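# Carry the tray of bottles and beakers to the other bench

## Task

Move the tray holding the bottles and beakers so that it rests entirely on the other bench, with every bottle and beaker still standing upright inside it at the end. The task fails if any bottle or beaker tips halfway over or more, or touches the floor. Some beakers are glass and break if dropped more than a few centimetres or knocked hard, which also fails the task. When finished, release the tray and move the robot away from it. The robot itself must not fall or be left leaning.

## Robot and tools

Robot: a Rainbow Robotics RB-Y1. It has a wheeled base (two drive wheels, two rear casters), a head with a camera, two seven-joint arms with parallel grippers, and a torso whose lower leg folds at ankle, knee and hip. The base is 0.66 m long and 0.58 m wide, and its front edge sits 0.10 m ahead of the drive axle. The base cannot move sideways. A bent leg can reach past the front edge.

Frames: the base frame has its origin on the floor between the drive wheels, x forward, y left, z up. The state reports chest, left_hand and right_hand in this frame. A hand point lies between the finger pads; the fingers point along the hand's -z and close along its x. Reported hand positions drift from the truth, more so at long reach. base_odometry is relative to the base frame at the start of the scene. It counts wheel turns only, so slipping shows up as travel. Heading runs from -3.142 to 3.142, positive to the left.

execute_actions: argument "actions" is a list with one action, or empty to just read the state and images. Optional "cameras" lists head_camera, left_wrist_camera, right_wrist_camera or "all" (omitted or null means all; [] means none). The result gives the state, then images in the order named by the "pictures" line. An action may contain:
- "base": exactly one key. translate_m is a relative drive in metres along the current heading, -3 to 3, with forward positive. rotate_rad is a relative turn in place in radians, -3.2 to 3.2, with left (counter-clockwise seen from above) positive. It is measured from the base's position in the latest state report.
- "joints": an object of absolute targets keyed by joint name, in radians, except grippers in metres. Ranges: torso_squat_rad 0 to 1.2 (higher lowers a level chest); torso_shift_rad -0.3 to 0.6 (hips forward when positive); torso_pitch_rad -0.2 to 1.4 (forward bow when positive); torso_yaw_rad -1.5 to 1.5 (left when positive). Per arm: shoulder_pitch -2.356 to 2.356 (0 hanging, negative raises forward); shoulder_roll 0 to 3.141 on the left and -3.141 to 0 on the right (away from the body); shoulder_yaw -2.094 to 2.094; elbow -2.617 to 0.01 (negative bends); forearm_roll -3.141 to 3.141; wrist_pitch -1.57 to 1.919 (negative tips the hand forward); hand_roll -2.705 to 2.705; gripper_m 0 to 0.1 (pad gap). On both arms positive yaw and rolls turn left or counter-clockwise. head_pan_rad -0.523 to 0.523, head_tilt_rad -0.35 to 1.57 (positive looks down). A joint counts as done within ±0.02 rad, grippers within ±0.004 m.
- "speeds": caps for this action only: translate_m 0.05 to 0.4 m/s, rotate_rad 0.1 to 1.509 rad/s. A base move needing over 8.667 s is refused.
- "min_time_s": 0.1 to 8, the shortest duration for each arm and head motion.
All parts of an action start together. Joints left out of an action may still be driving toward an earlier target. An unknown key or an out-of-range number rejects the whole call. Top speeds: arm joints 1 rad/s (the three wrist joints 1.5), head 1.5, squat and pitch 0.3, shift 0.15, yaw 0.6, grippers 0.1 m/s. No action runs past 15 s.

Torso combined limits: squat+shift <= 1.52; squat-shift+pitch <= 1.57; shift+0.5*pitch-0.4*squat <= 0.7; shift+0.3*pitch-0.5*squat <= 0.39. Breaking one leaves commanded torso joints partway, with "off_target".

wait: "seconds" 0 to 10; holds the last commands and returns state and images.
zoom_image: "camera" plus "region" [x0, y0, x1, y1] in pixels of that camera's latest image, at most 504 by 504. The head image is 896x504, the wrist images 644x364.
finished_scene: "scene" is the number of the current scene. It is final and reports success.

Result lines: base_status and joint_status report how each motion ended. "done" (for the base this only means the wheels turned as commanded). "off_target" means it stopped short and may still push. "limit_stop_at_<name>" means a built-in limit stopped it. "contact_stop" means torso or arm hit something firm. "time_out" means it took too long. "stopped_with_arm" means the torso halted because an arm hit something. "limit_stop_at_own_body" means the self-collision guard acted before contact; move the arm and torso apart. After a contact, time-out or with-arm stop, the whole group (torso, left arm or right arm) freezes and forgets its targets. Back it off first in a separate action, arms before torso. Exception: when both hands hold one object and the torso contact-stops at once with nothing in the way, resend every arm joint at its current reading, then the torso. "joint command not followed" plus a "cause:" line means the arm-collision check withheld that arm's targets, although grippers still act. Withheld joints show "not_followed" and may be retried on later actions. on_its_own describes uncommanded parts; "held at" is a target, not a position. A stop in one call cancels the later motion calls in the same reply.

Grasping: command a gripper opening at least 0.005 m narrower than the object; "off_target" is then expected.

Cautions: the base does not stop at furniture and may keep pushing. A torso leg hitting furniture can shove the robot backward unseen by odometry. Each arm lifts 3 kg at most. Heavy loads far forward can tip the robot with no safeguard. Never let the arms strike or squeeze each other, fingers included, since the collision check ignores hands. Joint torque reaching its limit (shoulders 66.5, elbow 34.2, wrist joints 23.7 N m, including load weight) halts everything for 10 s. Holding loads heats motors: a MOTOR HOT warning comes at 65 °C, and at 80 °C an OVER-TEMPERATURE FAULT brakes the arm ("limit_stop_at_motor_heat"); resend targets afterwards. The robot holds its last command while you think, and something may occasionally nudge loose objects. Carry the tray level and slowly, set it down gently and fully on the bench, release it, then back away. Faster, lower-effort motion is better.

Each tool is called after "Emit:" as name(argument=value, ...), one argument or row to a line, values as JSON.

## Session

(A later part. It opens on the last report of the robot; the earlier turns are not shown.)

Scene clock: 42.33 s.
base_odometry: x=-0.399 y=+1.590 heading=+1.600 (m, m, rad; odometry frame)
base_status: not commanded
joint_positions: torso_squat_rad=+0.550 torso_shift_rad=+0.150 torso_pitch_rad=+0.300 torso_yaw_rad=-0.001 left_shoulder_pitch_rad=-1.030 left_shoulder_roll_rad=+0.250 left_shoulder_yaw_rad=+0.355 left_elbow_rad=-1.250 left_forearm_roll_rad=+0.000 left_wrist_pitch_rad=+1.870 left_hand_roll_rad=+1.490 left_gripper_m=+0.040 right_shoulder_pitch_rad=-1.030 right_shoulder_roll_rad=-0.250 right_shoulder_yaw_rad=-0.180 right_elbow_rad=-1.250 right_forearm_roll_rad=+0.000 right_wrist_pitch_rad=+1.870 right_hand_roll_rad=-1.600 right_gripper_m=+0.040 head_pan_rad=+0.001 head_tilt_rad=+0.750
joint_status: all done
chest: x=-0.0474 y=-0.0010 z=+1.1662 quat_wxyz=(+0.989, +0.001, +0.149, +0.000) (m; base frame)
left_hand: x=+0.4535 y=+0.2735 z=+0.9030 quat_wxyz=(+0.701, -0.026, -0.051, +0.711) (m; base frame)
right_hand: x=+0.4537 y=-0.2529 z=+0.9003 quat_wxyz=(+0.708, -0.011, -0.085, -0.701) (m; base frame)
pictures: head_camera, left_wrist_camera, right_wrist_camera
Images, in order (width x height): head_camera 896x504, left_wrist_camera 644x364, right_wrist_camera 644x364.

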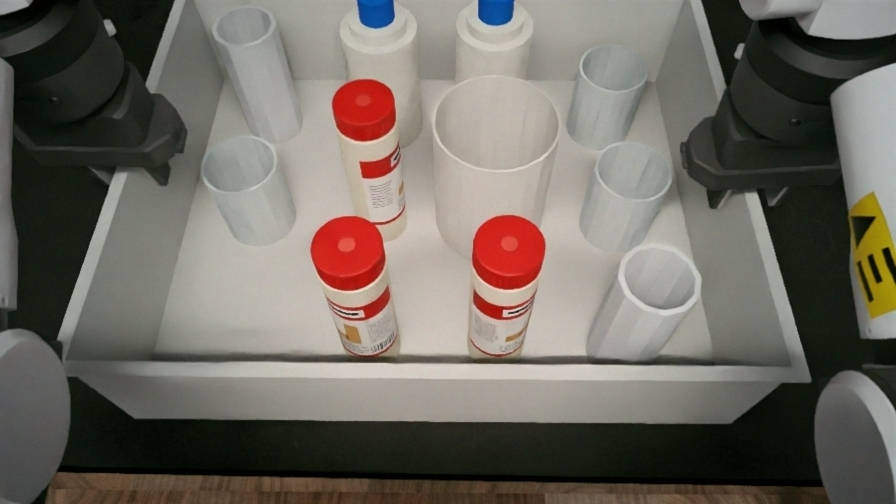

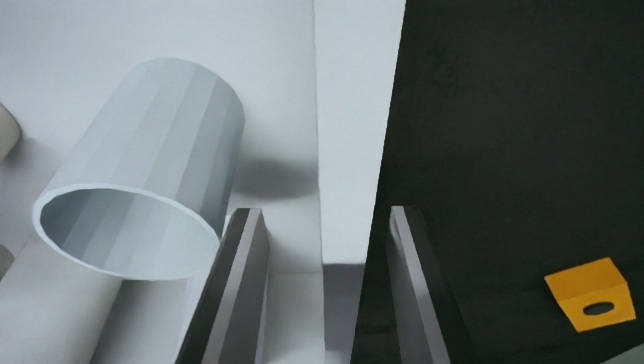

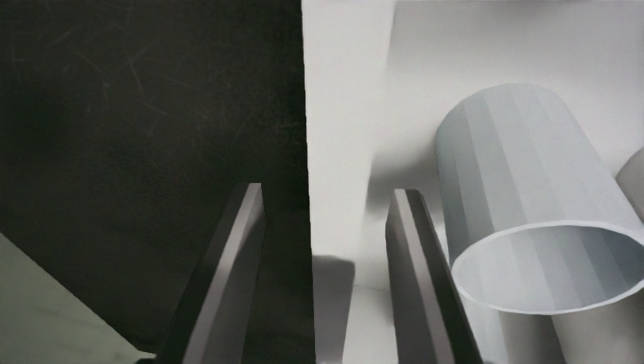

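Emit:
execute_actions(
  actions=[
    {"joints":{"torso_squat_rad":0.6}},
  ],
  cameras=["left_wrist_camera","right_wrist_camera"],
)

Emit:
execute_actions(
  actions=[
    {"joints":{"left_gripper_m":0,"right_gripper_m":0}},
  ],
)

Scene clock: 43.40 s.
base_odometry: x=-0.399 y=+1.590 heading=+1.600 (m, m, rad; odometry frame)
base_status: not commanded
joint_positions: torso_squat_rad=+0.600 torso_shift_rad=+0.150 torso_pitch_rad=+0.300 torso_yaw_rad=-0.001 left_shoulder_pitch_rad=-1.030 left_shoulder_roll_rad=+0.250 left_shoulder_yaw_rad=+0.355 left_elbow_rad=-1.250 left_forearm_roll_rad=+0.000 left_wrist_pitch_rad=+1.870 left_hand_roll_rad=+1.490 left_gripper_m=+0.040 right_shoulder_pitch_rad=-1.030 right_shoulder_roll_rad=-0.250 right_shoulder_yaw_rad=-0.180 right_elbow_rad=-1.250 right_forearm_roll_rad=+0.000 right_wrist_pitch_rad=+1.870 right_hand_roll_rad=-1.600 right_gripper_m=+0.040 head_pan_rad=+0.001 head_tilt_rad=+0.750
joint_status: all done
chest: x=-0.0503 y=-0.0010 z=+1.1474 quat_wxyz=(+0.989, +0.001, +0.149, +0.000) (m; base frame)
left_hand: x=+0.4507 y=+0.2735 z=+0.8842 quat_wxyz=(+0.701, -0.026, -0.051, +0.711) (m; base frame)
right_hand: x=+0.4508 y=-0.2529 z=+0.8814 quat_wxyz=(+0.708, -0.011, -0.085, -0.701) (m; base frame)
pictures: left_wrist_camera, right_wrist_camera
Images, in order (width x height): left_wrist_camera 644x364, right_wrist_camera 644x364.

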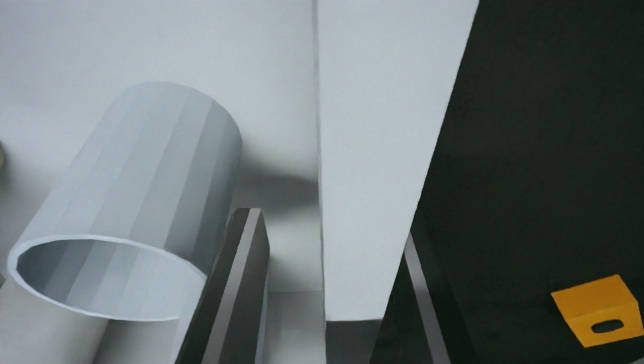

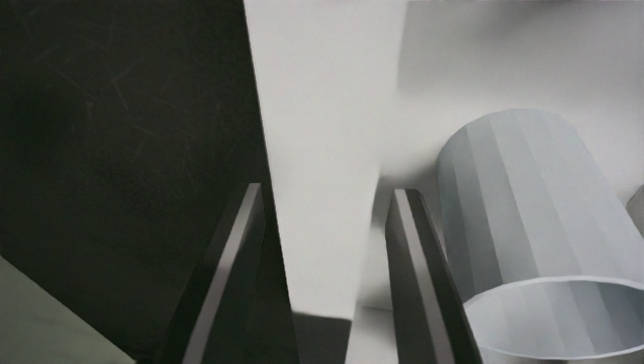

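Scene clock: 44.30 s.
base_odometry: x=-0.399 y=+1.590 heading=+1.600 (m, m, rad; odometry frame)
base_status: not commanded
joint_positions: torso_squat_rad=+0.600 torso_shift_rad=+0.150 torso_pitch_rad=+0.300 torso_yaw_rad=-0.001 left_shoulder_pitch_rad=-1.030 left_shoulder_roll_rad=+0.251 left_shoulder_yaw_rad=+0.355 left_elbow_rad=-1.250 left_forearm_roll_rad=+0.000 left_wrist_pitch_rad=+1.870 left_hand_roll_rad=+1.490 left_gripper_m=+0.013 right_shoulder_pitch_rad=-1.030 right_shoulder_roll_rad=-0.251 right_shoulder_yaw_rad=-0.180 right_elbow_rad=-1.250 right_forearm_roll_rad=+0.000 right_wrist_pitch_rad=+1.870 right_hand_roll_rad=-1.600 right_gripper_m=+0.014 head_pan_rad=+0.001 head_tilt_rad=+0.750
joint_status: left_gripper_m off_target (ended at +0.013, target +0.000); right_gripper_m off_target (ended at +0.014, target +0.000)
chest: x=-0.0503 y=-0.0009 z=+1.1474 quat_wxyz=(+0.989, +0.001, +0.149, +0.000) (m; base frame)
left_hand: x=+0.4506 y=+0.2742 z=+0.8843 quat_wxyz=(+0.701, -0.026, -0.051, +0.711) (m; base frame)
right_hand: x=+0.4509 y=-0.2532 z=+0.8815 quat_wxyz=(+0.708, -0.011, -0.085, -0.701) (m; base frame)
pictures: head_camera, left_wrist_camera, right_wrist_camera
Images, in order (width x height): head_camera 896x504, left_wrist_camera 644x364, right_wrist_camera 644x364.

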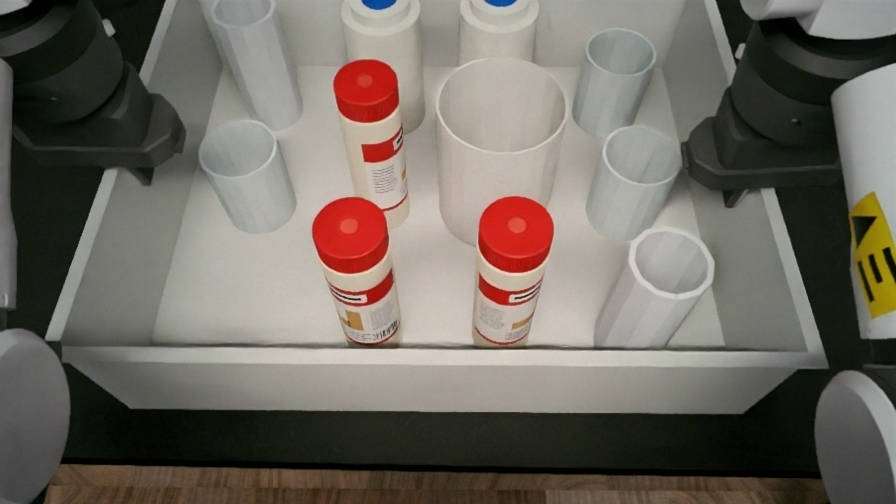

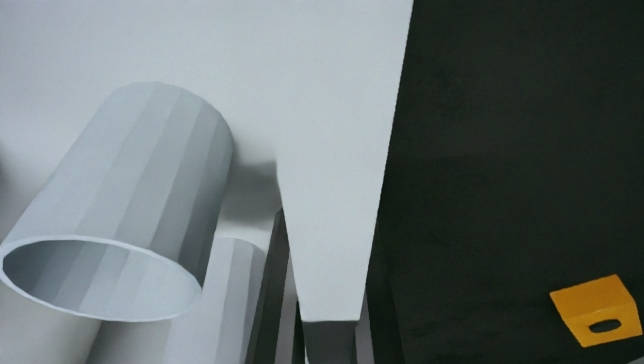

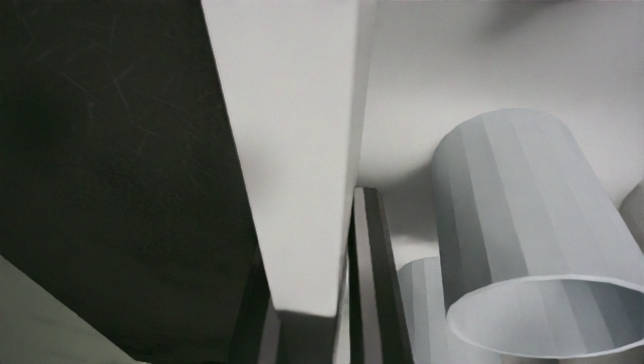

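Emit:
execute_actions(
  actions=[
    {"joints":{"torso_squat_rad":0.54}},
  ],
)

Scene clock: 45.90 s.
base_odometry: x=-0.399 y=+1.590 heading=+1.600 (m, m, rad; odometry frame)
base_status: not commanded
joint_positions: torso_squat_rad=+0.540 torso_shift_rad=+0.150 torso_pitch_rad=+0.301 torso_yaw_rad=-0.001 left_shoulder_pitch_rad=-1.028 left_shoulder_roll_rad=+0.250 left_shoulder_yaw_rad=+0.355 left_elbow_rad=-1.249 left_forearm_roll_rad=+0.000 left_wrist_pitch_rad=+1.870 left_hand_roll_rad=+1.490 left_gripper_m=+0.013 right_shoulder_pitch_rad=-1.028 right_shoulder_roll_rad=-0.250 right_shoulder_yaw_rad=-0.180 right_elbow_rad=-1.249 right_forearm_roll_rad=+0.000 right_wrist_pitch_rad=+1.870 right_hand_roll_rad=-1.600 right_gripper_m=+0.014 head_pan_rad=+0.001 head_tilt_rad=+0.750
joint_status: all done
chest: x=-0.0462 y=-0.0010 z=+1.1696 quat_wxyz=(+0.989, +0.001, +0.150, +0.000) (m; base frame)
left_hand: x=+0.4535 y=+0.2742 z=+0.9046 quat_wxyz=(+0.701, -0.024, -0.049, +0.711) (m; base frame)
right_hand: x=+0.4539 y=-0.2534 z=+0.9021 quat_wxyz=(+0.708, -0.012, -0.083, -0.701) (m; base frame)
pictures: head_camera, left_wrist_camera, right_wrist_camera
Images, in order (width x height): head_camera 896x504, left_wrist_camera 644x364, right_wrist_camera 644x364.

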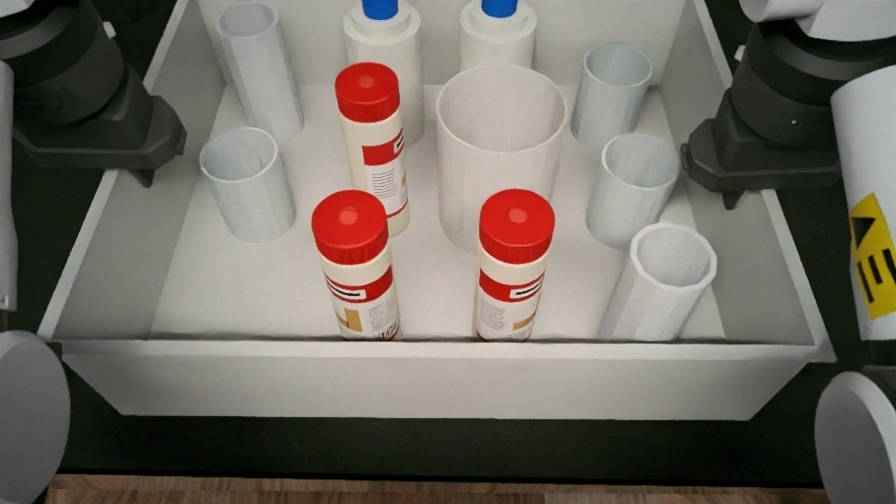

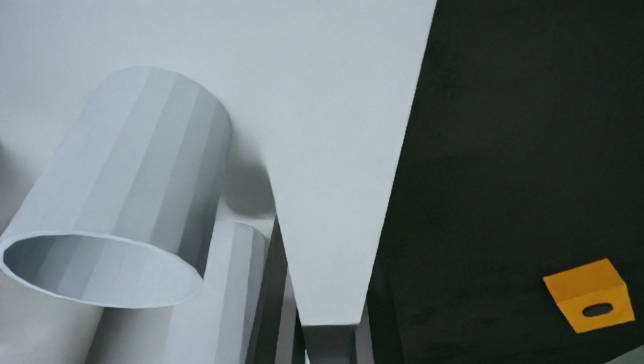

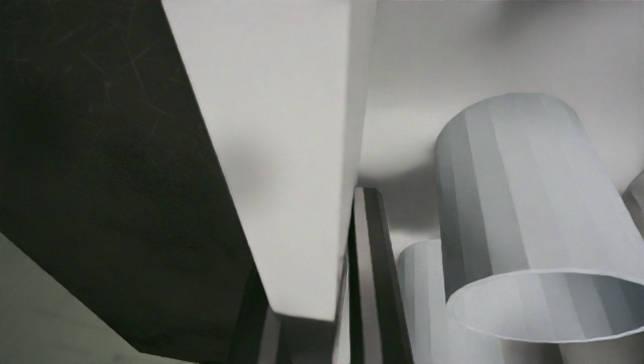

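Emit:
execute_actions(
  actions=[
    {"joints":{"torso_squat_rad":0.6}},
  ],
  cameras=[],
)

Emit:
execute_actions(
  actions=[
    {"joints":{"left_gripper_m":0.032,"right_gripper_m":0.036}},
  ],
  cameras=[],
)

Emit:
execute_actions(
  actions=[
    {"base":{"translate_m":0.05},"speeds":{"translate_m":0.05}},
  ],
)

Scene clock: 47.33 s.
base_odometry: x=-0.399 y=+1.590 heading=+1.600 (m, m, rad; odometry frame)
base_status: not commanded
joint_positions: torso_squat_rad=+0.600 torso_shift_rad=+0.150 torso_pitch_rad=+0.299 torso_yaw_rad=-0.001 left_shoulder_pitch_rad=-1.030 left_shoulder_roll_rad=+0.251 left_shoulder_yaw_rad=+0.355 left_elbow_rad=-1.250 left_forearm_roll_rad=+0.000 left_wrist_pitch_rad=+1.870 left_hand_roll_rad=+1.490 left_gripper_m=+0.013 right_shoulder_pitch_rad=-1.030 right_shoulder_roll_rad=-0.251 right_shoulder_yaw_rad=-0.180 right_elbow_rad=-1.250 right_forearm_roll_rad=+0.000 right_wrist_pitch_rad=+1.870 right_hand_roll_rad=-1.600 right_gripper_m=+0.014 head_pan_rad=+0.001 head_tilt_rad=+0.750
joint_status: all done
chest: x=-0.0505 y=-0.0009 z=+1.1474 quat_wxyz=(+0.989, +0.001, +0.149, +0.000) (m; base frame)
left_hand: x=+0.4506 y=+0.2741 z=+0.8847 quat_wxyz=(+0.701, -0.026, -0.051, +0.711) (m; base frame)
right_hand: x=+0.4510 y=-0.2533 z=+0.8821 quat_wxyz=(+0.708, -0.011, -0.085, -0.701) (m; base frame)
pictures: none
No camera images: the call's "cameras" was empty. Leave "cameras" out to get every camera's image.

Scene clock: 48.17 s.
base_odometry: x=-0.399 y=+1.590 heading=+1.600 (m, m, rad; odometry frame)
base_status: not commanded
joint_positions: torso_squat_rad=+0.600 torso_shift_rad=+0.150 torso_pitch_rad=+0.300 torso_yaw_rad=-0.001 left_shoulder_pitch_rad=-1.030 left_shoulder_roll_rad=+0.251 left_shoulder_yaw_rad=+0.355 left_elbow_rad=-1.250 left_forearm_roll_rad=+0.000 left_wrist_pitch_rad=+1.870 left_hand_roll_rad=+1.490 left_gripper_m=+0.032 right_shoulder_pitch_rad=-1.030 right_shoulder_roll_rad=-0.250 right_shoulder_yaw_rad=-0.180 right_elbow_rad=-1.250 right_forearm_roll_rad=+0.000 right_wrist_pitch_rad=+1.870 right_hand_roll_rad=-1.600 right_gripper_m=+0.036 head_pan_rad=+0.001 head_tilt_rad=+0.750
joint_status: all done
chest: x=-0.0503 y=-0.0009 z=+1.1474 quat_wxyz=(+0.989, +0.001, +0.149, +0.000) (m; base frame)
left_hand: x=+0.4507 y=+0.2739 z=+0.8843 quat_wxyz=(+0.701, -0.026, -0.051, +0.711) (m; base frame)
right_hand: x=+0.4510 y=-0.2530 z=+0.8817 quat_wxyz=(+0.708, -0.011, -0.085, -0.701) (m; base frame)
pictures: none
No camera images: the call's "cameras" was empty. Leave "cameras" out to get every camera's image.

Scene clock: 49.87 s.
base_odometry: x=-0.401 y=+1.640 heading=+1.601 (m, m, rad; odometry frame)
base_status: done
joint_positions: torso_squat_rad=+0.600 torso_shift_rad=+0.150 torso_pitch_rad=+0.300 torso_yaw_rad=-0.001 left_shoulder_pitch_rad=-1.030 left_shoulder_roll_rad=+0.250 left_shoulder_yaw_rad=+0.355 left_elbow_rad=-1.250 left_forearm_roll_rad=+0.000 left_wrist_pitch_rad=+1.870 left_hand_roll_rad=+1.490 left_gripper_m=+0.032 right_shoulder_pitch_rad=-1.030 right_shoulder_roll_rad=-0.250 right_shoulder_yaw_rad=-0.180 right_elbow_rad=-1.250 right_forearm_roll_rad=+0.000 right_wrist_pitch_rad=+1.870 right_hand_roll_rad=-1.600 right_gripper_m=+0.036 head_pan_rad=+0.001 head_tilt_rad=+0.750
joint_status: not commanded
chest: x=-0.0503 y=-0.0009 z=+1.1474 quat_wxyz=(+0.989, +0.001, +0.149, +0.000) (m; base frame)
left_hand: x=+0.4507 y=+0.2738 z=+0.8842 quat_wxyz=(+0.701, -0.026, -0.051, +0.711) (m; base frame)
right_hand: x=+0.4510 y=-0.2530 z=+0.8816 quat_wxyz=(+0.708, -0.011, -0.085, -0.701) (m; base frame)
pictures: head_camera, left_wrist_camera, right_wrist_camera
Images, in order (width x height): head_camera 896x504, left_wrist_camera 644x364, right_wrist_camera 644x364.

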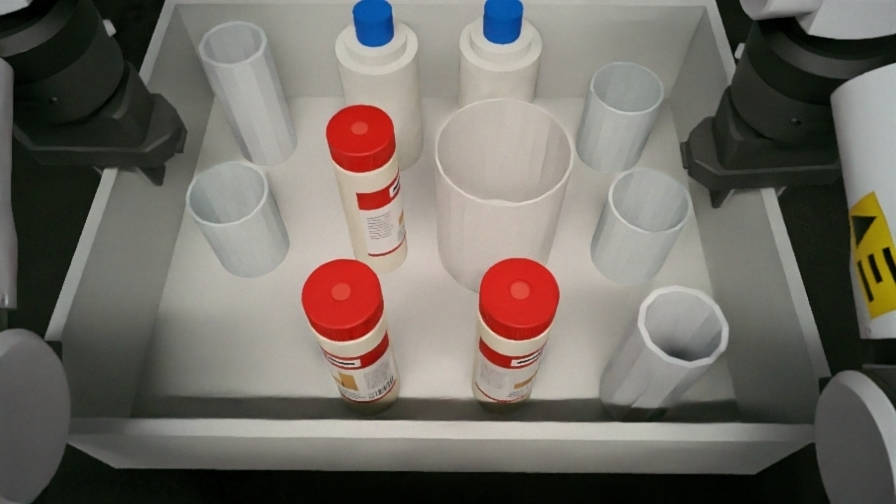

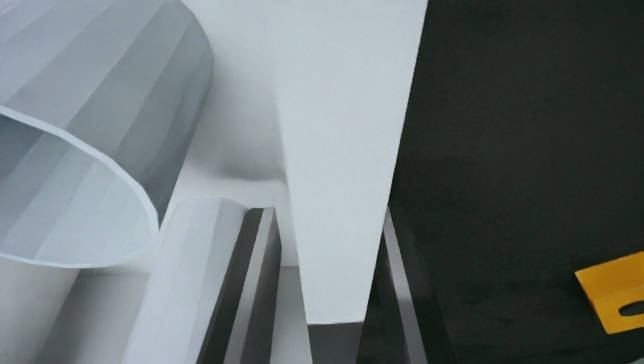

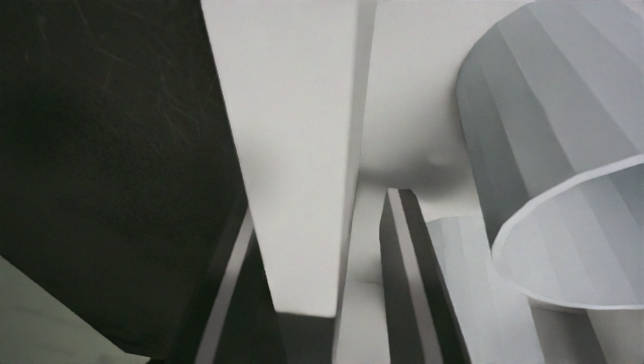

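Emit:
execute_actions(
  actions=[
    {"joints":{"left_gripper_m":0,"right_gripper_m":0}},
  ],
  cameras=[],
)

Emit:
execute_actions(
  actions=[
    {"joints":{"torso_squat_rad":0.54}},
  ],
)

Scene clock: 50.93 s.
base_odometry: x=-0.401 y=+1.640 heading=+1.601 (m, m, rad; odometry frame)
base_status: not commanded
joint_positions: torso_squat_rad=+0.600 torso_shift_rad=+0.150 torso_pitch_rad=+0.300 torso_yaw_rad=-0.001 left_shoulder_pitch_rad=-1.030 left_shoulder_roll_rad=+0.251 left_shoulder_yaw_rad=+0.355 left_elbow_rad=-1.250 left_forearm_roll_rad=+0.000 left_wrist_pitch_rad=+1.870 left_hand_roll_rad=+1.490 left_gripper_m=+0.013 right_shoulder_pitch_rad=-1.030 right_shoulder_roll_rad=-0.251 right_shoulder_yaw_rad=-0.180 right_elbow_rad=-1.250 right_forearm_roll_rad=+0.000 right_wrist_pitch_rad=+1.870 right_hand_roll_rad=-1.600 right_gripper_m=+0.014 head_pan_rad=+0.001 head_tilt_rad=+0.750
joint_status: left_gripper_m off_target (ended at +0.013, target +0.000); right_gripper_m off_target (ended at +0.014, target +0.000)
chest: x=-0.0502 y=-0.0009 z=+1.1474 quat_wxyz=(+0.989, +0.001, +0.149, +0.000) (m; base frame)
left_hand: x=+0.4507 y=+0.2741 z=+0.8842 quat_wxyz=(+0.701, -0.026, -0.051, +0.711) (m; base frame)
right_hand: x=+0.4510 y=-0.2533 z=+0.8816 quat_wxyz=(+0.708, -0.011, -0.085, -0.701) (m; base frame)
pictures: none
No camera images: the call's "cameras" was empty. Leave "cameras" out to get every camera's image.

Scene clock: 51.87 s.
base_odometry: x=-0.401 y=+1.640 heading=+1.601 (m, m, rad; odometry frame)
base_status: not commanded
joint_positions: torso_squat_rad=+0.540 torso_shift_rad=+0.151 torso_pitch_rad=+0.301 torso_yaw_rad=-0.001 left_shoulder_pitch_rad=-1.028 left_shoulder_roll_rad=+0.250 left_shoulder_yaw_rad=+0.355 left_elbow_rad=-1.249 left_forearm_roll_rad=+0.000 left_wrist_pitch_rad=+1.870 left_hand_roll_rad=+1.490 left_gripper_m=+0.013 right_shoulder_pitch_rad=-1.028 right_shoulder_roll_rad=-0.250 right_shoulder_yaw_rad=-0.180 right_elbow_rad=-1.249 right_forearm_roll_rad=+0.000 right_wrist_pitch_rad=+1.870 right_hand_roll_rad=-1.600 right_gripper_m=+0.014 head_pan_rad=+0.001 head_tilt_rad=+0.750
joint_status: all done
chest: x=-0.0461 y=-0.0010 z=+1.1696 quat_wxyz=(+0.989, +0.001, +0.150, +0.000) (m; base frame)
left_hand: x=+0.4535 y=+0.2742 z=+0.9046 quat_wxyz=(+0.701, -0.024, -0.049, +0.711) (m; base frame)
right_hand: x=+0.4538 y=-0.2535 z=+0.9019 quat_wxyz=(+0.708, -0.013, -0.083, -0.701) (m; base frame)
pictures: head_camera, left_wrist_camera, right_wrist_camera
Images, in order (width x height): head_camera 896x504, left_wrist_camera 644x364, right_wrist_camera 644x364.

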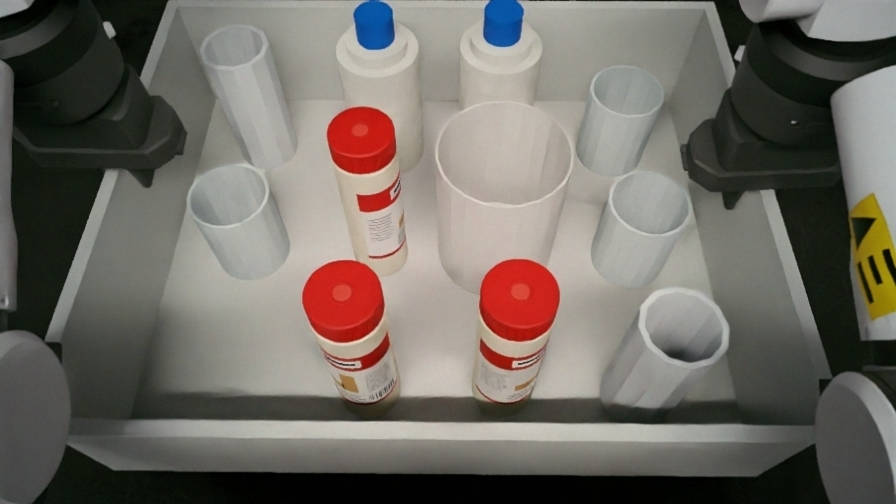

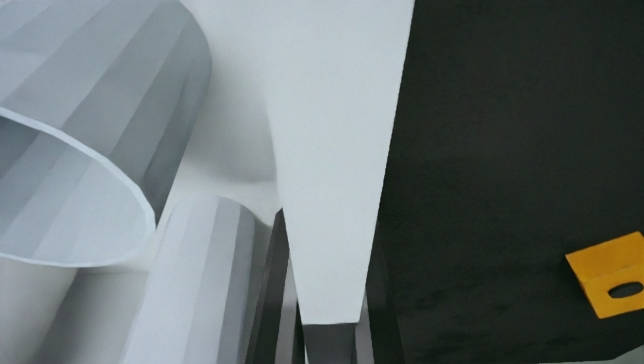

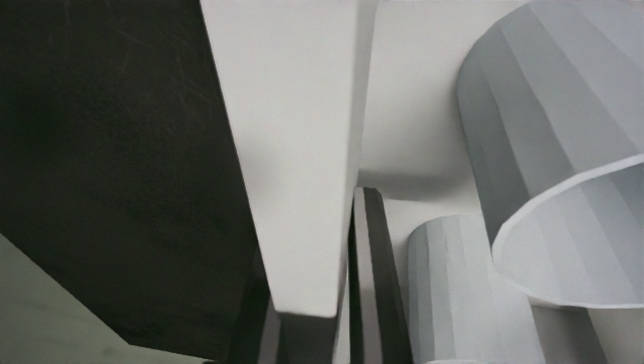

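Emit:
execute_actions(
  actions=[
    {"joints":{"torso_squat_rad":0.48},"base":{"translate_m":-0.8},"speeds":{"translate_m":0.2}},
  ],
)

Emit:
execute_actions(
  actions=[
    {"base":{"rotate_rad":1.57},"speeds":{"rotate_rad":0.4}},
  ],
)

Scene clock: 57.10 s.
base_odometry: x=-0.376 y=+0.840 heading=+1.602 (m, m, rad; odometry frame)
base_status: done
joint_positions: torso_squat_rad=+0.480 torso_shift_rad=+0.150 torso_pitch_rad=+0.301 torso_yaw_rad=-0.001 left_shoulder_pitch_rad=-1.028 left_shoulder_roll_rad=+0.250 left_shoulder_yaw_rad=+0.355 left_elbow_rad=-1.249 left_forearm_roll_rad=+0.000 left_wrist_pitch_rad=+1.870 left_hand_roll_rad=+1.490 left_gripper_m=+0.013 right_shoulder_pitch_rad=-1.028 right_shoulder_roll_rad=-0.250 right_shoulder_yaw_rad=-0.180 right_elbow_rad=-1.249 right_forearm_roll_rad=+0.000 right_wrist_pitch_rad=+1.870 right_hand_roll_rad=-1.600 right_gripper_m=+0.014 head_pan_rad=+0.001 head_tilt_rad=+0.750
joint_status: all done
chest: x=-0.0431 y=-0.0010 z=+1.1899 quat_wxyz=(+0.989, +0.001, +0.150, +0.000) (m; base frame)
left_hand: x=+0.4565 y=+0.2742 z=+0.9247 quat_wxyz=(+0.701, -0.024, -0.049, +0.711) (m; base frame)
right_hand: x=+0.4567 y=-0.2535 z=+0.9220 quat_wxyz=(+0.708, -0.013, -0.083, -0.701) (m; base frame)
pictures: head_camera, left_wrist_camera, right_wrist_camera
Images, in order (width x height): head_camera 896x504, left_wrist_camera 644x364, right_wrist_camera 644x364.

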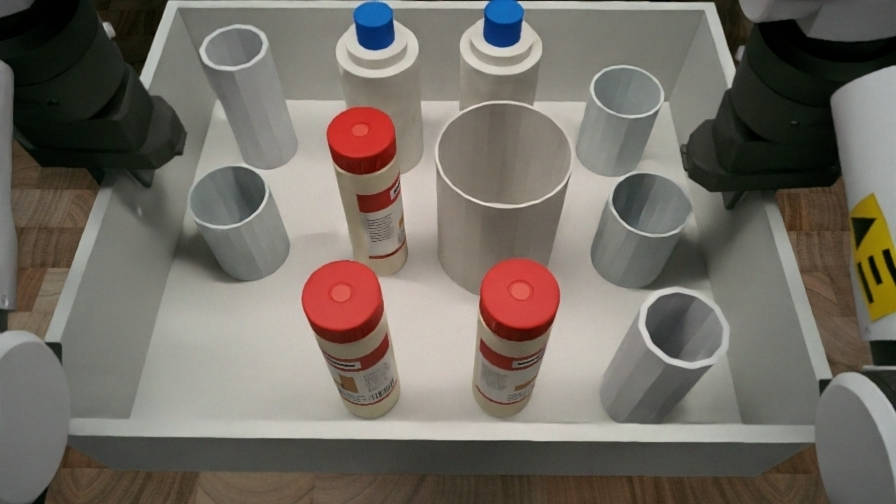

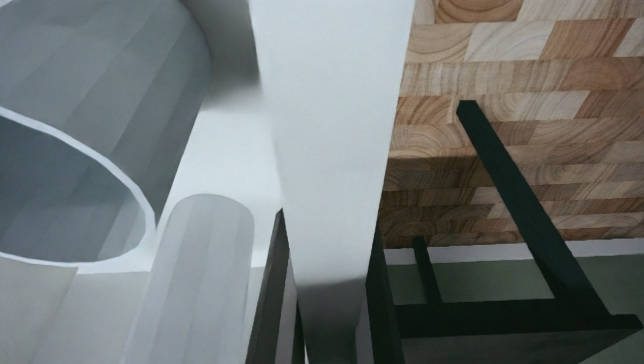

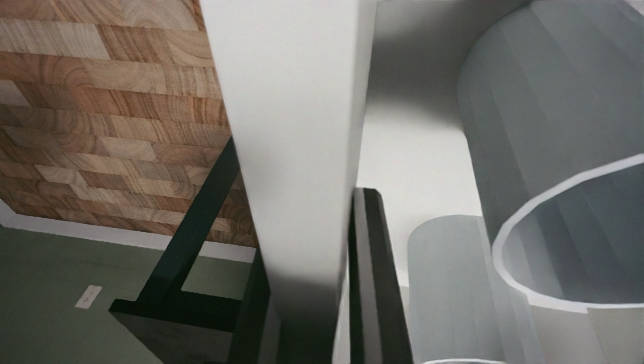

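Scene clock: 62.17 s.
base_odometry: x=-0.376 y=+0.840 heading=-3.112 (m, m, rad; odometry frame)
base_status: done
joint_positions: torso_squat_rad=+0.480 torso_shift_rad=+0.150 torso_pitch_rad=+0.301 torso_yaw_rad=-0.001 left_shoulder_pitch_rad=-1.028 left_shoulder_roll_rad=+0.250 left_shoulder_yaw_rad=+0.355 left_elbow_rad=-1.249 left_forearm_roll_rad=+0.000 left_wrist_pitch_rad=+1.870 left_hand_roll_rad=+1.490 left_gripper_m=+0.013 right_shoulder_pitch_rad=-1.028 right_shoulder_roll_rad=-0.250 right_shoulder_yaw_rad=-0.180 right_elbow_rad=-1.249 right_forearm_roll_rad=+0.000 right_wrist_pitch_rad=+1.870 right_hand_roll_rad=-1.600 right_gripper_m=+0.014 head_pan_rad=+0.001 head_tilt_rad=+0.750
joint_status: not commanded
chest: x=-0.0431 y=-0.0010 z=+1.1899 quat_wxyz=(+0.989, +0.001, +0.150, +0.000) (m; base frame)
left_hand: x=+0.4565 y=+0.2741 z=+0.9247 quat_wxyz=(+0.701, -0.024, -0.049, +0.711) (m; base frame)
right_hand: x=+0.4567 y=-0.2535 z=+0.9220 quat_wxyz=(+0.708, -0.013, -0.083, -0.701) (m; base frame)
pictures: head_camera, left_wrist_camera, right_wrist_camera
Images, in order (width x height): head_camera 896x504, left_wrist_camera 644x364, right_wrist_camera 644x364.

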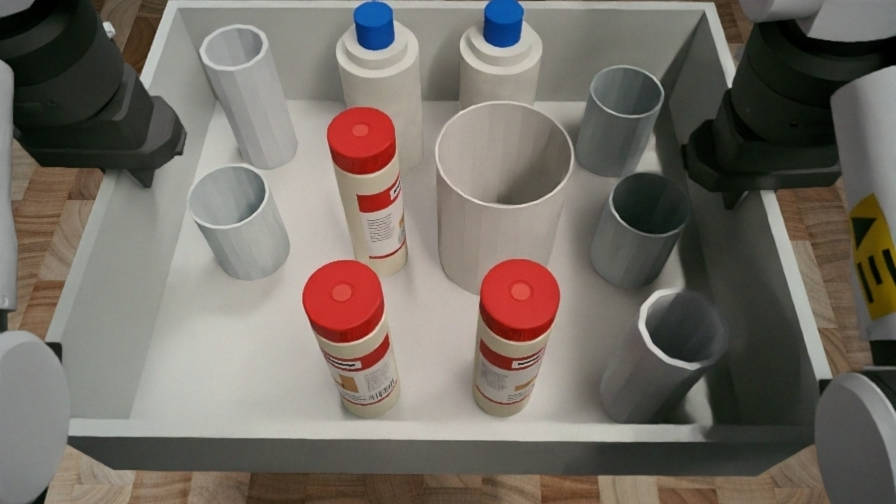

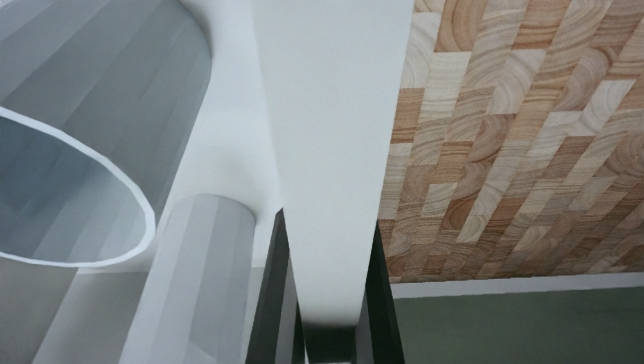

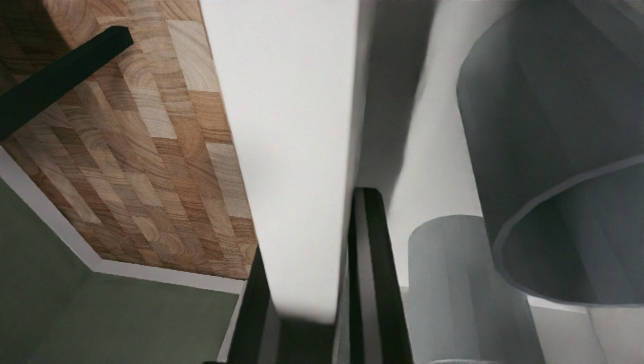

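Emit:
execute_actions(
  actions=[
    {"base":{"rotate_rad":1.48},"speeds":{"rotate_rad":0.4},"joints":{"torso_squat_rad":0.3,"head_tilt_rad":0.2}},
  ],
  cameras=[],
)

Emit:
execute_actions(
  actions=[
    {"base":{"translate_m":1.75},"speeds":{"translate_m":0.28}},
  ],
  cameras=["head_camera"],
)

Scene clock: 67.23 s.
base_odometry: x=-0.376 y=+0.840 heading=-1.633 (m, m, rad; odometry frame)
base_status: done
joint_positions: torso_squat_rad=+0.300 torso_shift_rad=+0.151 torso_pitch_rad=+0.301 torso_yaw_rad=-0.001 left_shoulder_pitch_rad=-1.028 left_shoulder_roll_rad=+0.250 left_shoulder_yaw_rad=+0.355 left_elbow_rad=-1.249 left_forearm_roll_rad=+0.000 left_wrist_pitch_rad=+1.870 left_hand_roll_rad=+1.490 left_gripper_m=+0.013 right_shoulder_pitch_rad=-1.028 right_shoulder_roll_rad=-0.250 right_shoulder_yaw_rad=-0.180 right_elbow_rad=-1.249 right_forearm_roll_rad=+0.000 right_wrist_pitch_rad=+1.870 right_hand_roll_rad=-1.600 right_gripper_m=+0.014 head_pan_rad=+0.001 head_tilt_rad=+0.200
joint_status: all done
chest: x=-0.0358 y=-0.0010 z=+1.2372 quat_wxyz=(+0.989, +0.001, +0.150, +0.000) (m; base frame)
left_hand: x=+0.4637 y=+0.2741 z=+0.9719 quat_wxyz=(+0.701, -0.024, -0.049, +0.711) (m; base frame)
right_hand: x=+0.4639 y=-0.2535 z=+0.9692 quat_wxyz=(+0.708, -0.013, -0.083, -0.701) (m; base frame)
pictures: none
No camera images: the call's "cameras" was empty. Leave "cameras" out to get every camera's image.

Scene clock: 74.50 s.
base_odometry: x=-0.485 y=-0.906 heading=-1.634 (m, m, rad; odometry frame)
base_status: done
joint_positions: torso_squat_rad=+0.300 torso_shift_rad=+0.151 torso_pitch_rad=+0.301 torso_yaw_rad=-0.001 left_shoulder_pitch_rad=-1.028 left_shoulder_roll_rad=+0.250 left_shoulder_yaw_rad=+0.355 left_elbow_rad=-1.249 left_forearm_roll_rad=+0.000 left_wrist_pitch_rad=+1.870 left_hand_roll_rad=+1.490 left_gripper_m=+0.013 right_shoulder_pitch_rad=-1.028 right_shoulder_roll_rad=-0.250 right_shoulder_yaw_rad=-0.180 right_elbow_rad=-1.249 right_forearm_roll_rad=+0.000 right_wrist_pitch_rad=+1.870 right_hand_roll_rad=-1.600 right_gripper_m=+0.014 head_pan_rad=+0.001 head_tilt_rad=+0.200
joint_status: not commanded
chest: x=-0.0358 y=-0.0010 z=+1.2372 quat_wxyz=(+0.989, +0.001, +0.150, +0.000) (m; base frame)
left_hand: x=+0.4637 y=+0.2741 z=+0.9718 quat_wxyz=(+0.701, -0.024, -0.049, +0.711) (m; base frame)
right_hand: x=+0.4640 y=-0.2535 z=+0.9692 quat_wxyz=(+0.708, -0.013, -0.083, -0.701) (m; base frame)
pictures: head_camera
Images, in order (width x height): head_camera 896x504.

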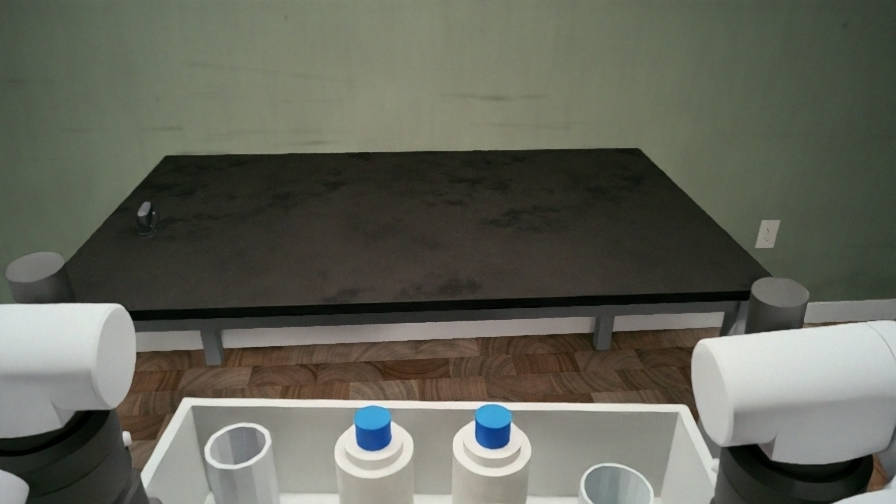

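Emit:
execute_actions(
  actions=[
    {"base":{"translate_m":1.0},"speeds":{"translate_m":0.25},"joints":{"head_tilt_rad":0.75}},
  ],
)

Scene clock: 79.73 s.
base_odometry: x=-0.548 y=-1.904 heading=-1.634 (m, m, rad; odometry frame)
base_status: done
joint_positions: torso_squat_rad=+0.300 torso_shift_rad=+0.151 torso_pitch_rad=+0.301 torso_yaw_rad=-0.001 left_shoulder_pitch_rad=-1.028 left_shoulder_roll_rad=+0.250 left_shoulder_yaw_rad=+0.355 left_elbow_rad=-1.249 left_forearm_roll_rad=+0.000 left_wrist_pitch_rad=+1.870 left_hand_roll_rad=+1.490 left_gripper_m=+0.013 right_shoulder_pitch_rad=-1.028 right_shoulder_roll_rad=-0.250 right_shoulder_yaw_rad=-0.180 right_elbow_rad=-1.249 right_forearm_roll_rad=+0.000 right_wrist_pitch_rad=+1.870 right_hand_roll_rad=-1.600 right_gripper_m=+0.014 head_pan_rad=+0.001 head_tilt_rad=+0.750
joint_status: all done
chest: x=-0.0359 y=-0.0010 z=+1.2372 quat_wxyz=(+0.989, +0.001, +0.150, +0.000) (m; base frame)
left_hand: x=+0.4637 y=+0.2741 z=+0.9719 quat_wxyz=(+0.701, -0.024, -0.049, +0.711) (m; base frame)
right_hand: x=+0.4640 y=-0.2535 z=+0.9692 quat_wxyz=(+0.708, -0.013, -0.083, -0.701) (m; base frame)
pictures: head_camera, left_wrist_camera, right_wrist_camera
Images, in order (width x height): head_camera 896x504, left_wrist_camera 644x364, right_wrist_camera 644x364.

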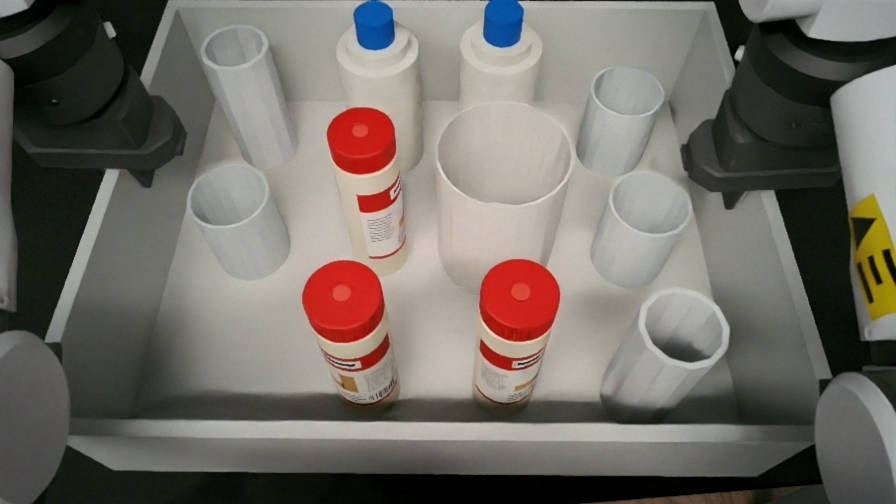

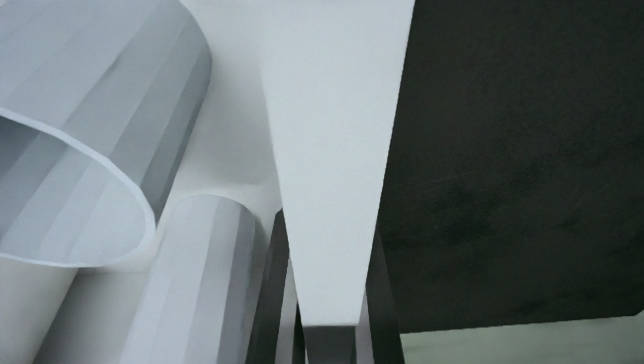

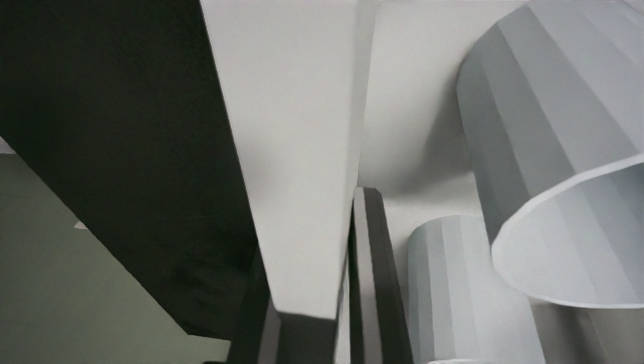

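Emit:
execute_actions(
  actions=[
    {"base":{"translate_m":0.04},"speeds":{"translate_m":0.08},"joints":{"torso_squat_rad":0.5,"head_tilt_rad":0.85}},
  ],
  cameras=["head_camera"],
)

Emit:
execute_actions(
  actions=[
    {"joints":{"torso_squat_rad":0.57}},
  ],
  cameras=["head_camera"],
)

Emit:
execute_actions(
  actions=[
    {"joints":{"torso_squat_rad":0.6}},
  ],
)

Scene clock: 90.73 s.
base_odometry: x=-0.551 y=-1.944 heading=-1.634 (m, m, rad; odometry frame)
base_status: done
joint_positions: torso_squat_rad=+0.500 torso_shift_rad=+0.151 torso_pitch_rad=+0.301 torso_yaw_rad=-0.001 left_shoulder_pitch_rad=-1.028 left_shoulder_roll_rad=+0.250 left_shoulder_yaw_rad=+0.355 left_elbow_rad=-1.249 left_forearm_roll_rad=+0.000 left_wrist_pitch_rad=+1.870 left_hand_roll_rad=+1.490 left_gripper_m=+0.013 right_shoulder_pitch_rad=-1.028 right_shoulder_roll_rad=-0.250 right_shoulder_yaw_rad=-0.180 right_elbow_rad=-1.249 right_forearm_roll_rad=+0.000 right_wrist_pitch_rad=+1.870 right_hand_roll_rad=-1.600 right_gripper_m=+0.014 head_pan_rad=+0.001 head_tilt_rad=+0.850
joint_status: all done
chest: x=-0.0440 y=-0.0010 z=+1.1834 quat_wxyz=(+0.989, +0.001, +0.150, +0.000) (m; base frame)
left_hand: x=+0.4555 y=+0.2741 z=+0.9182 quat_wxyz=(+0.701, -0.024, -0.049, +0.711) (m; base frame)
right_hand: x=+0.4557 y=-0.2535 z=+0.9155 quat_wxyz=(+0.708, -0.013, -0.083, -0.701) (m; base frame)
pictures: head_camera
Images, in order (width x height): head_camera 896x504.

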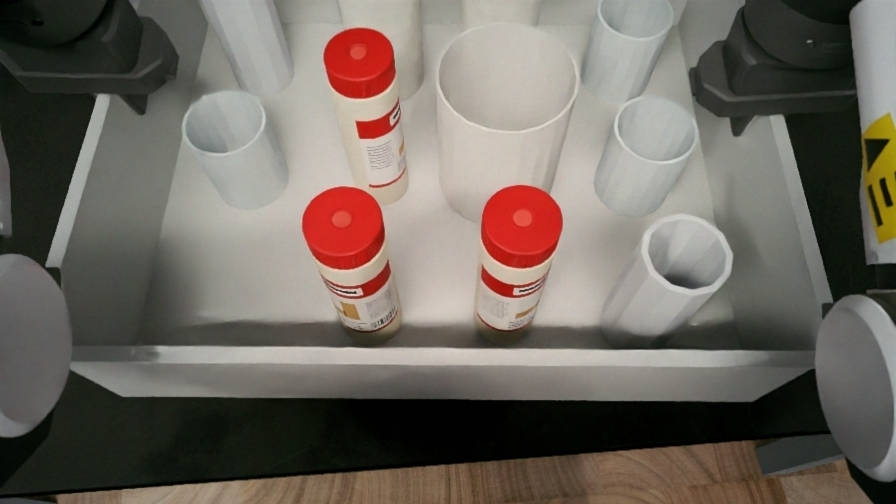

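Scene clock: 91.70 s.
base_odometry: x=-0.551 y=-1.944 heading=-1.634 (m, m, rad; odometry frame)
base_status: not commanded
joint_positions: torso_squat_rad=+0.570 torso_shift_rad=+0.150 torso_pitch_rad=+0.301 torso_yaw_rad=-0.001 left_shoulder_pitch_rad=-1.028 left_shoulder_roll_rad=+0.250 left_shoulder_yaw_rad=+0.355 left_elbow_rad=-1.249 left_forearm_roll_rad=+0.000 left_wrist_pitch_rad=+1.870 left_hand_roll_rad=+1.490 left_gripper_m=+0.013 right_shoulder_pitch_rad=-1.028 right_shoulder_roll_rad=-0.250 right_shoulder_yaw_rad=-0.180 right_elbow_rad=-1.249 right_forearm_roll_rad=+0.000 right_wrist_pitch_rad=+1.870 right_hand_roll_rad=-1.600 right_gripper_m=+0.014 head_pan_rad=+0.001 head_tilt_rad=+0.850
joint_status: all done
chest: x=-0.0478 y=-0.0010 z=+1.1587 quat_wxyz=(+0.989, +0.001, +0.150, +0.000) (m; base frame)
left_hand: x=+0.4517 y=+0.2742 z=+0.8935 quat_wxyz=(+0.701, -0.024, -0.049, +0.711) (m; base frame)
right_hand: x=+0.4520 y=-0.2535 z=+0.8908 quat_wxyz=(+0.708, -0.013, -0.083, -0.701) (m; base frame)
pictures: head_camera
Images, in order (width x height): head_camera 896x504.

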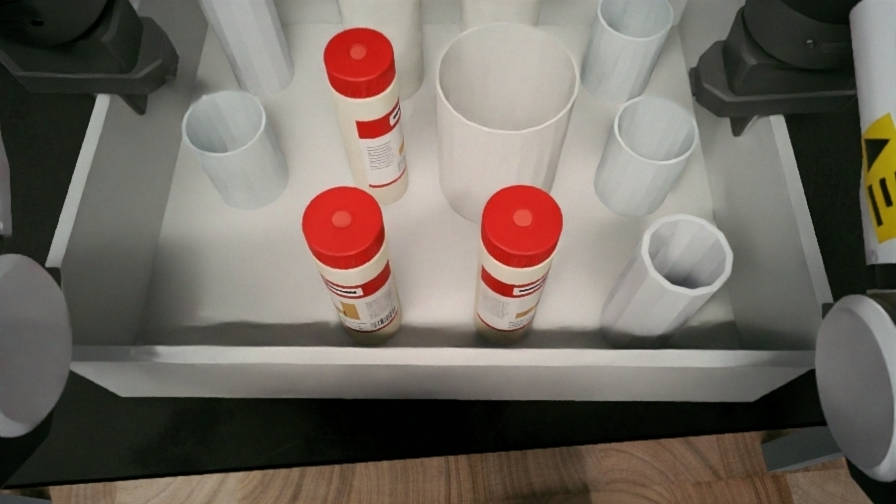

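Scene clock: 92.50 s.
base_odometry: x=-0.551 y=-1.944 heading=-1.634 (m, m, rad; odometry frame)
base_status: not commanded
joint_positions: torso_squat_rad=+0.600 torso_shift_rad=+0.150 torso_pitch_rad=+0.300 torso_yaw_rad=-0.001 left_shoulder_pitch_rad=-1.030 left_shoulder_roll_rad=+0.251 left_shoulder_yaw_rad=+0.355 left_elbow_rad=-1.250 left_forearm_roll_rad=+0.000 left_wrist_pitch_rad=+1.870 left_hand_roll_rad=+1.490 left_gripper_m=+0.013 right_shoulder_pitch_rad=-1.030 right_shoulder_roll_rad=-0.251 right_shoulder_yaw_rad=-0.180 right_elbow_rad=-1.250 right_forearm_roll_rad=+0.000 right_wrist_pitch_rad=+1.870 right_hand_roll_rad=-1.600 right_gripper_m=+0.014 head_pan_rad=+0.001 head_tilt_rad=+0.850
joint_status: all done
chest: x=-0.0504 y=-0.0009 z=+1.1474 quat_wxyz=(+0.989, +0.001, +0.149, +0.000) (m; base frame)
left_hand: x=+0.4504 y=+0.2741 z=+0.8841 quat_wxyz=(+0.701, -0.026, -0.051, +0.711) (m; base frame)
right_hand: x=+0.4507 y=-0.2534 z=+0.8815 quat_wxyz=(+0.708, -0.011, -0.085, -0.701) (m; base frame)
pictures: head_camera, left_wrist_camera, right_wrist_camera
Images, in order (width x height): head_camera 896x504, left_wrist_camera 644x364, right_wrist_camera 644x364.

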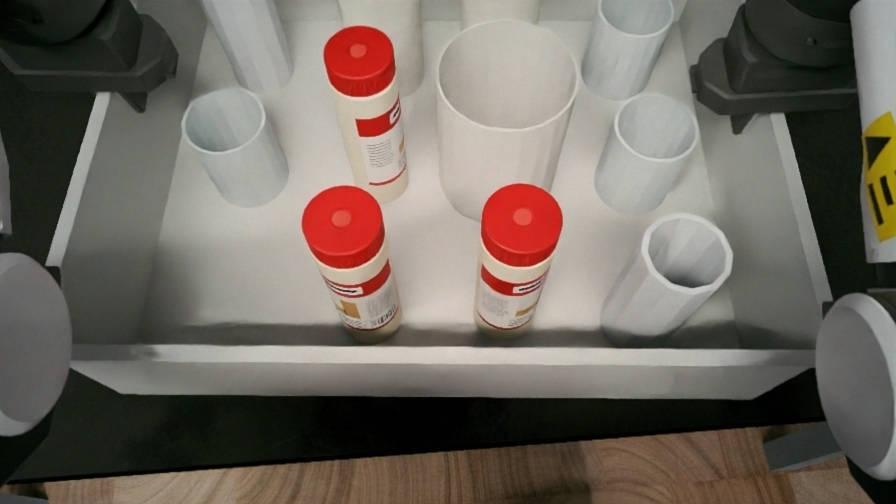

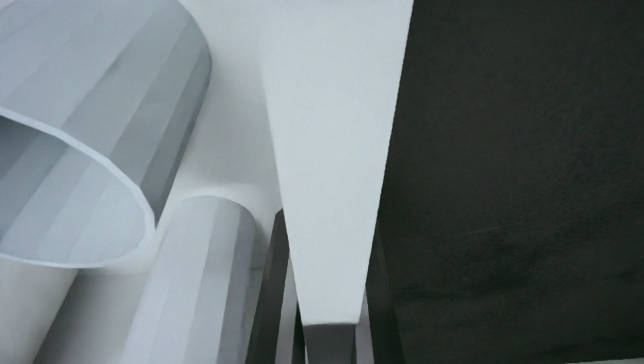

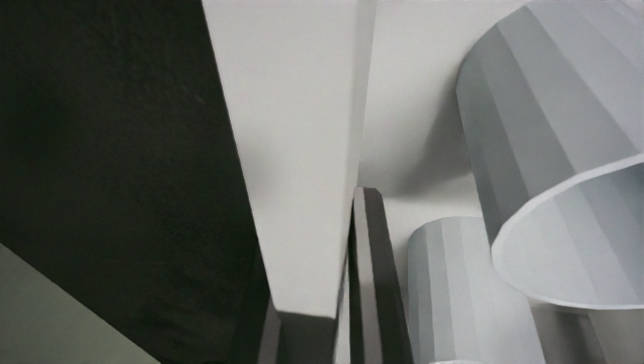

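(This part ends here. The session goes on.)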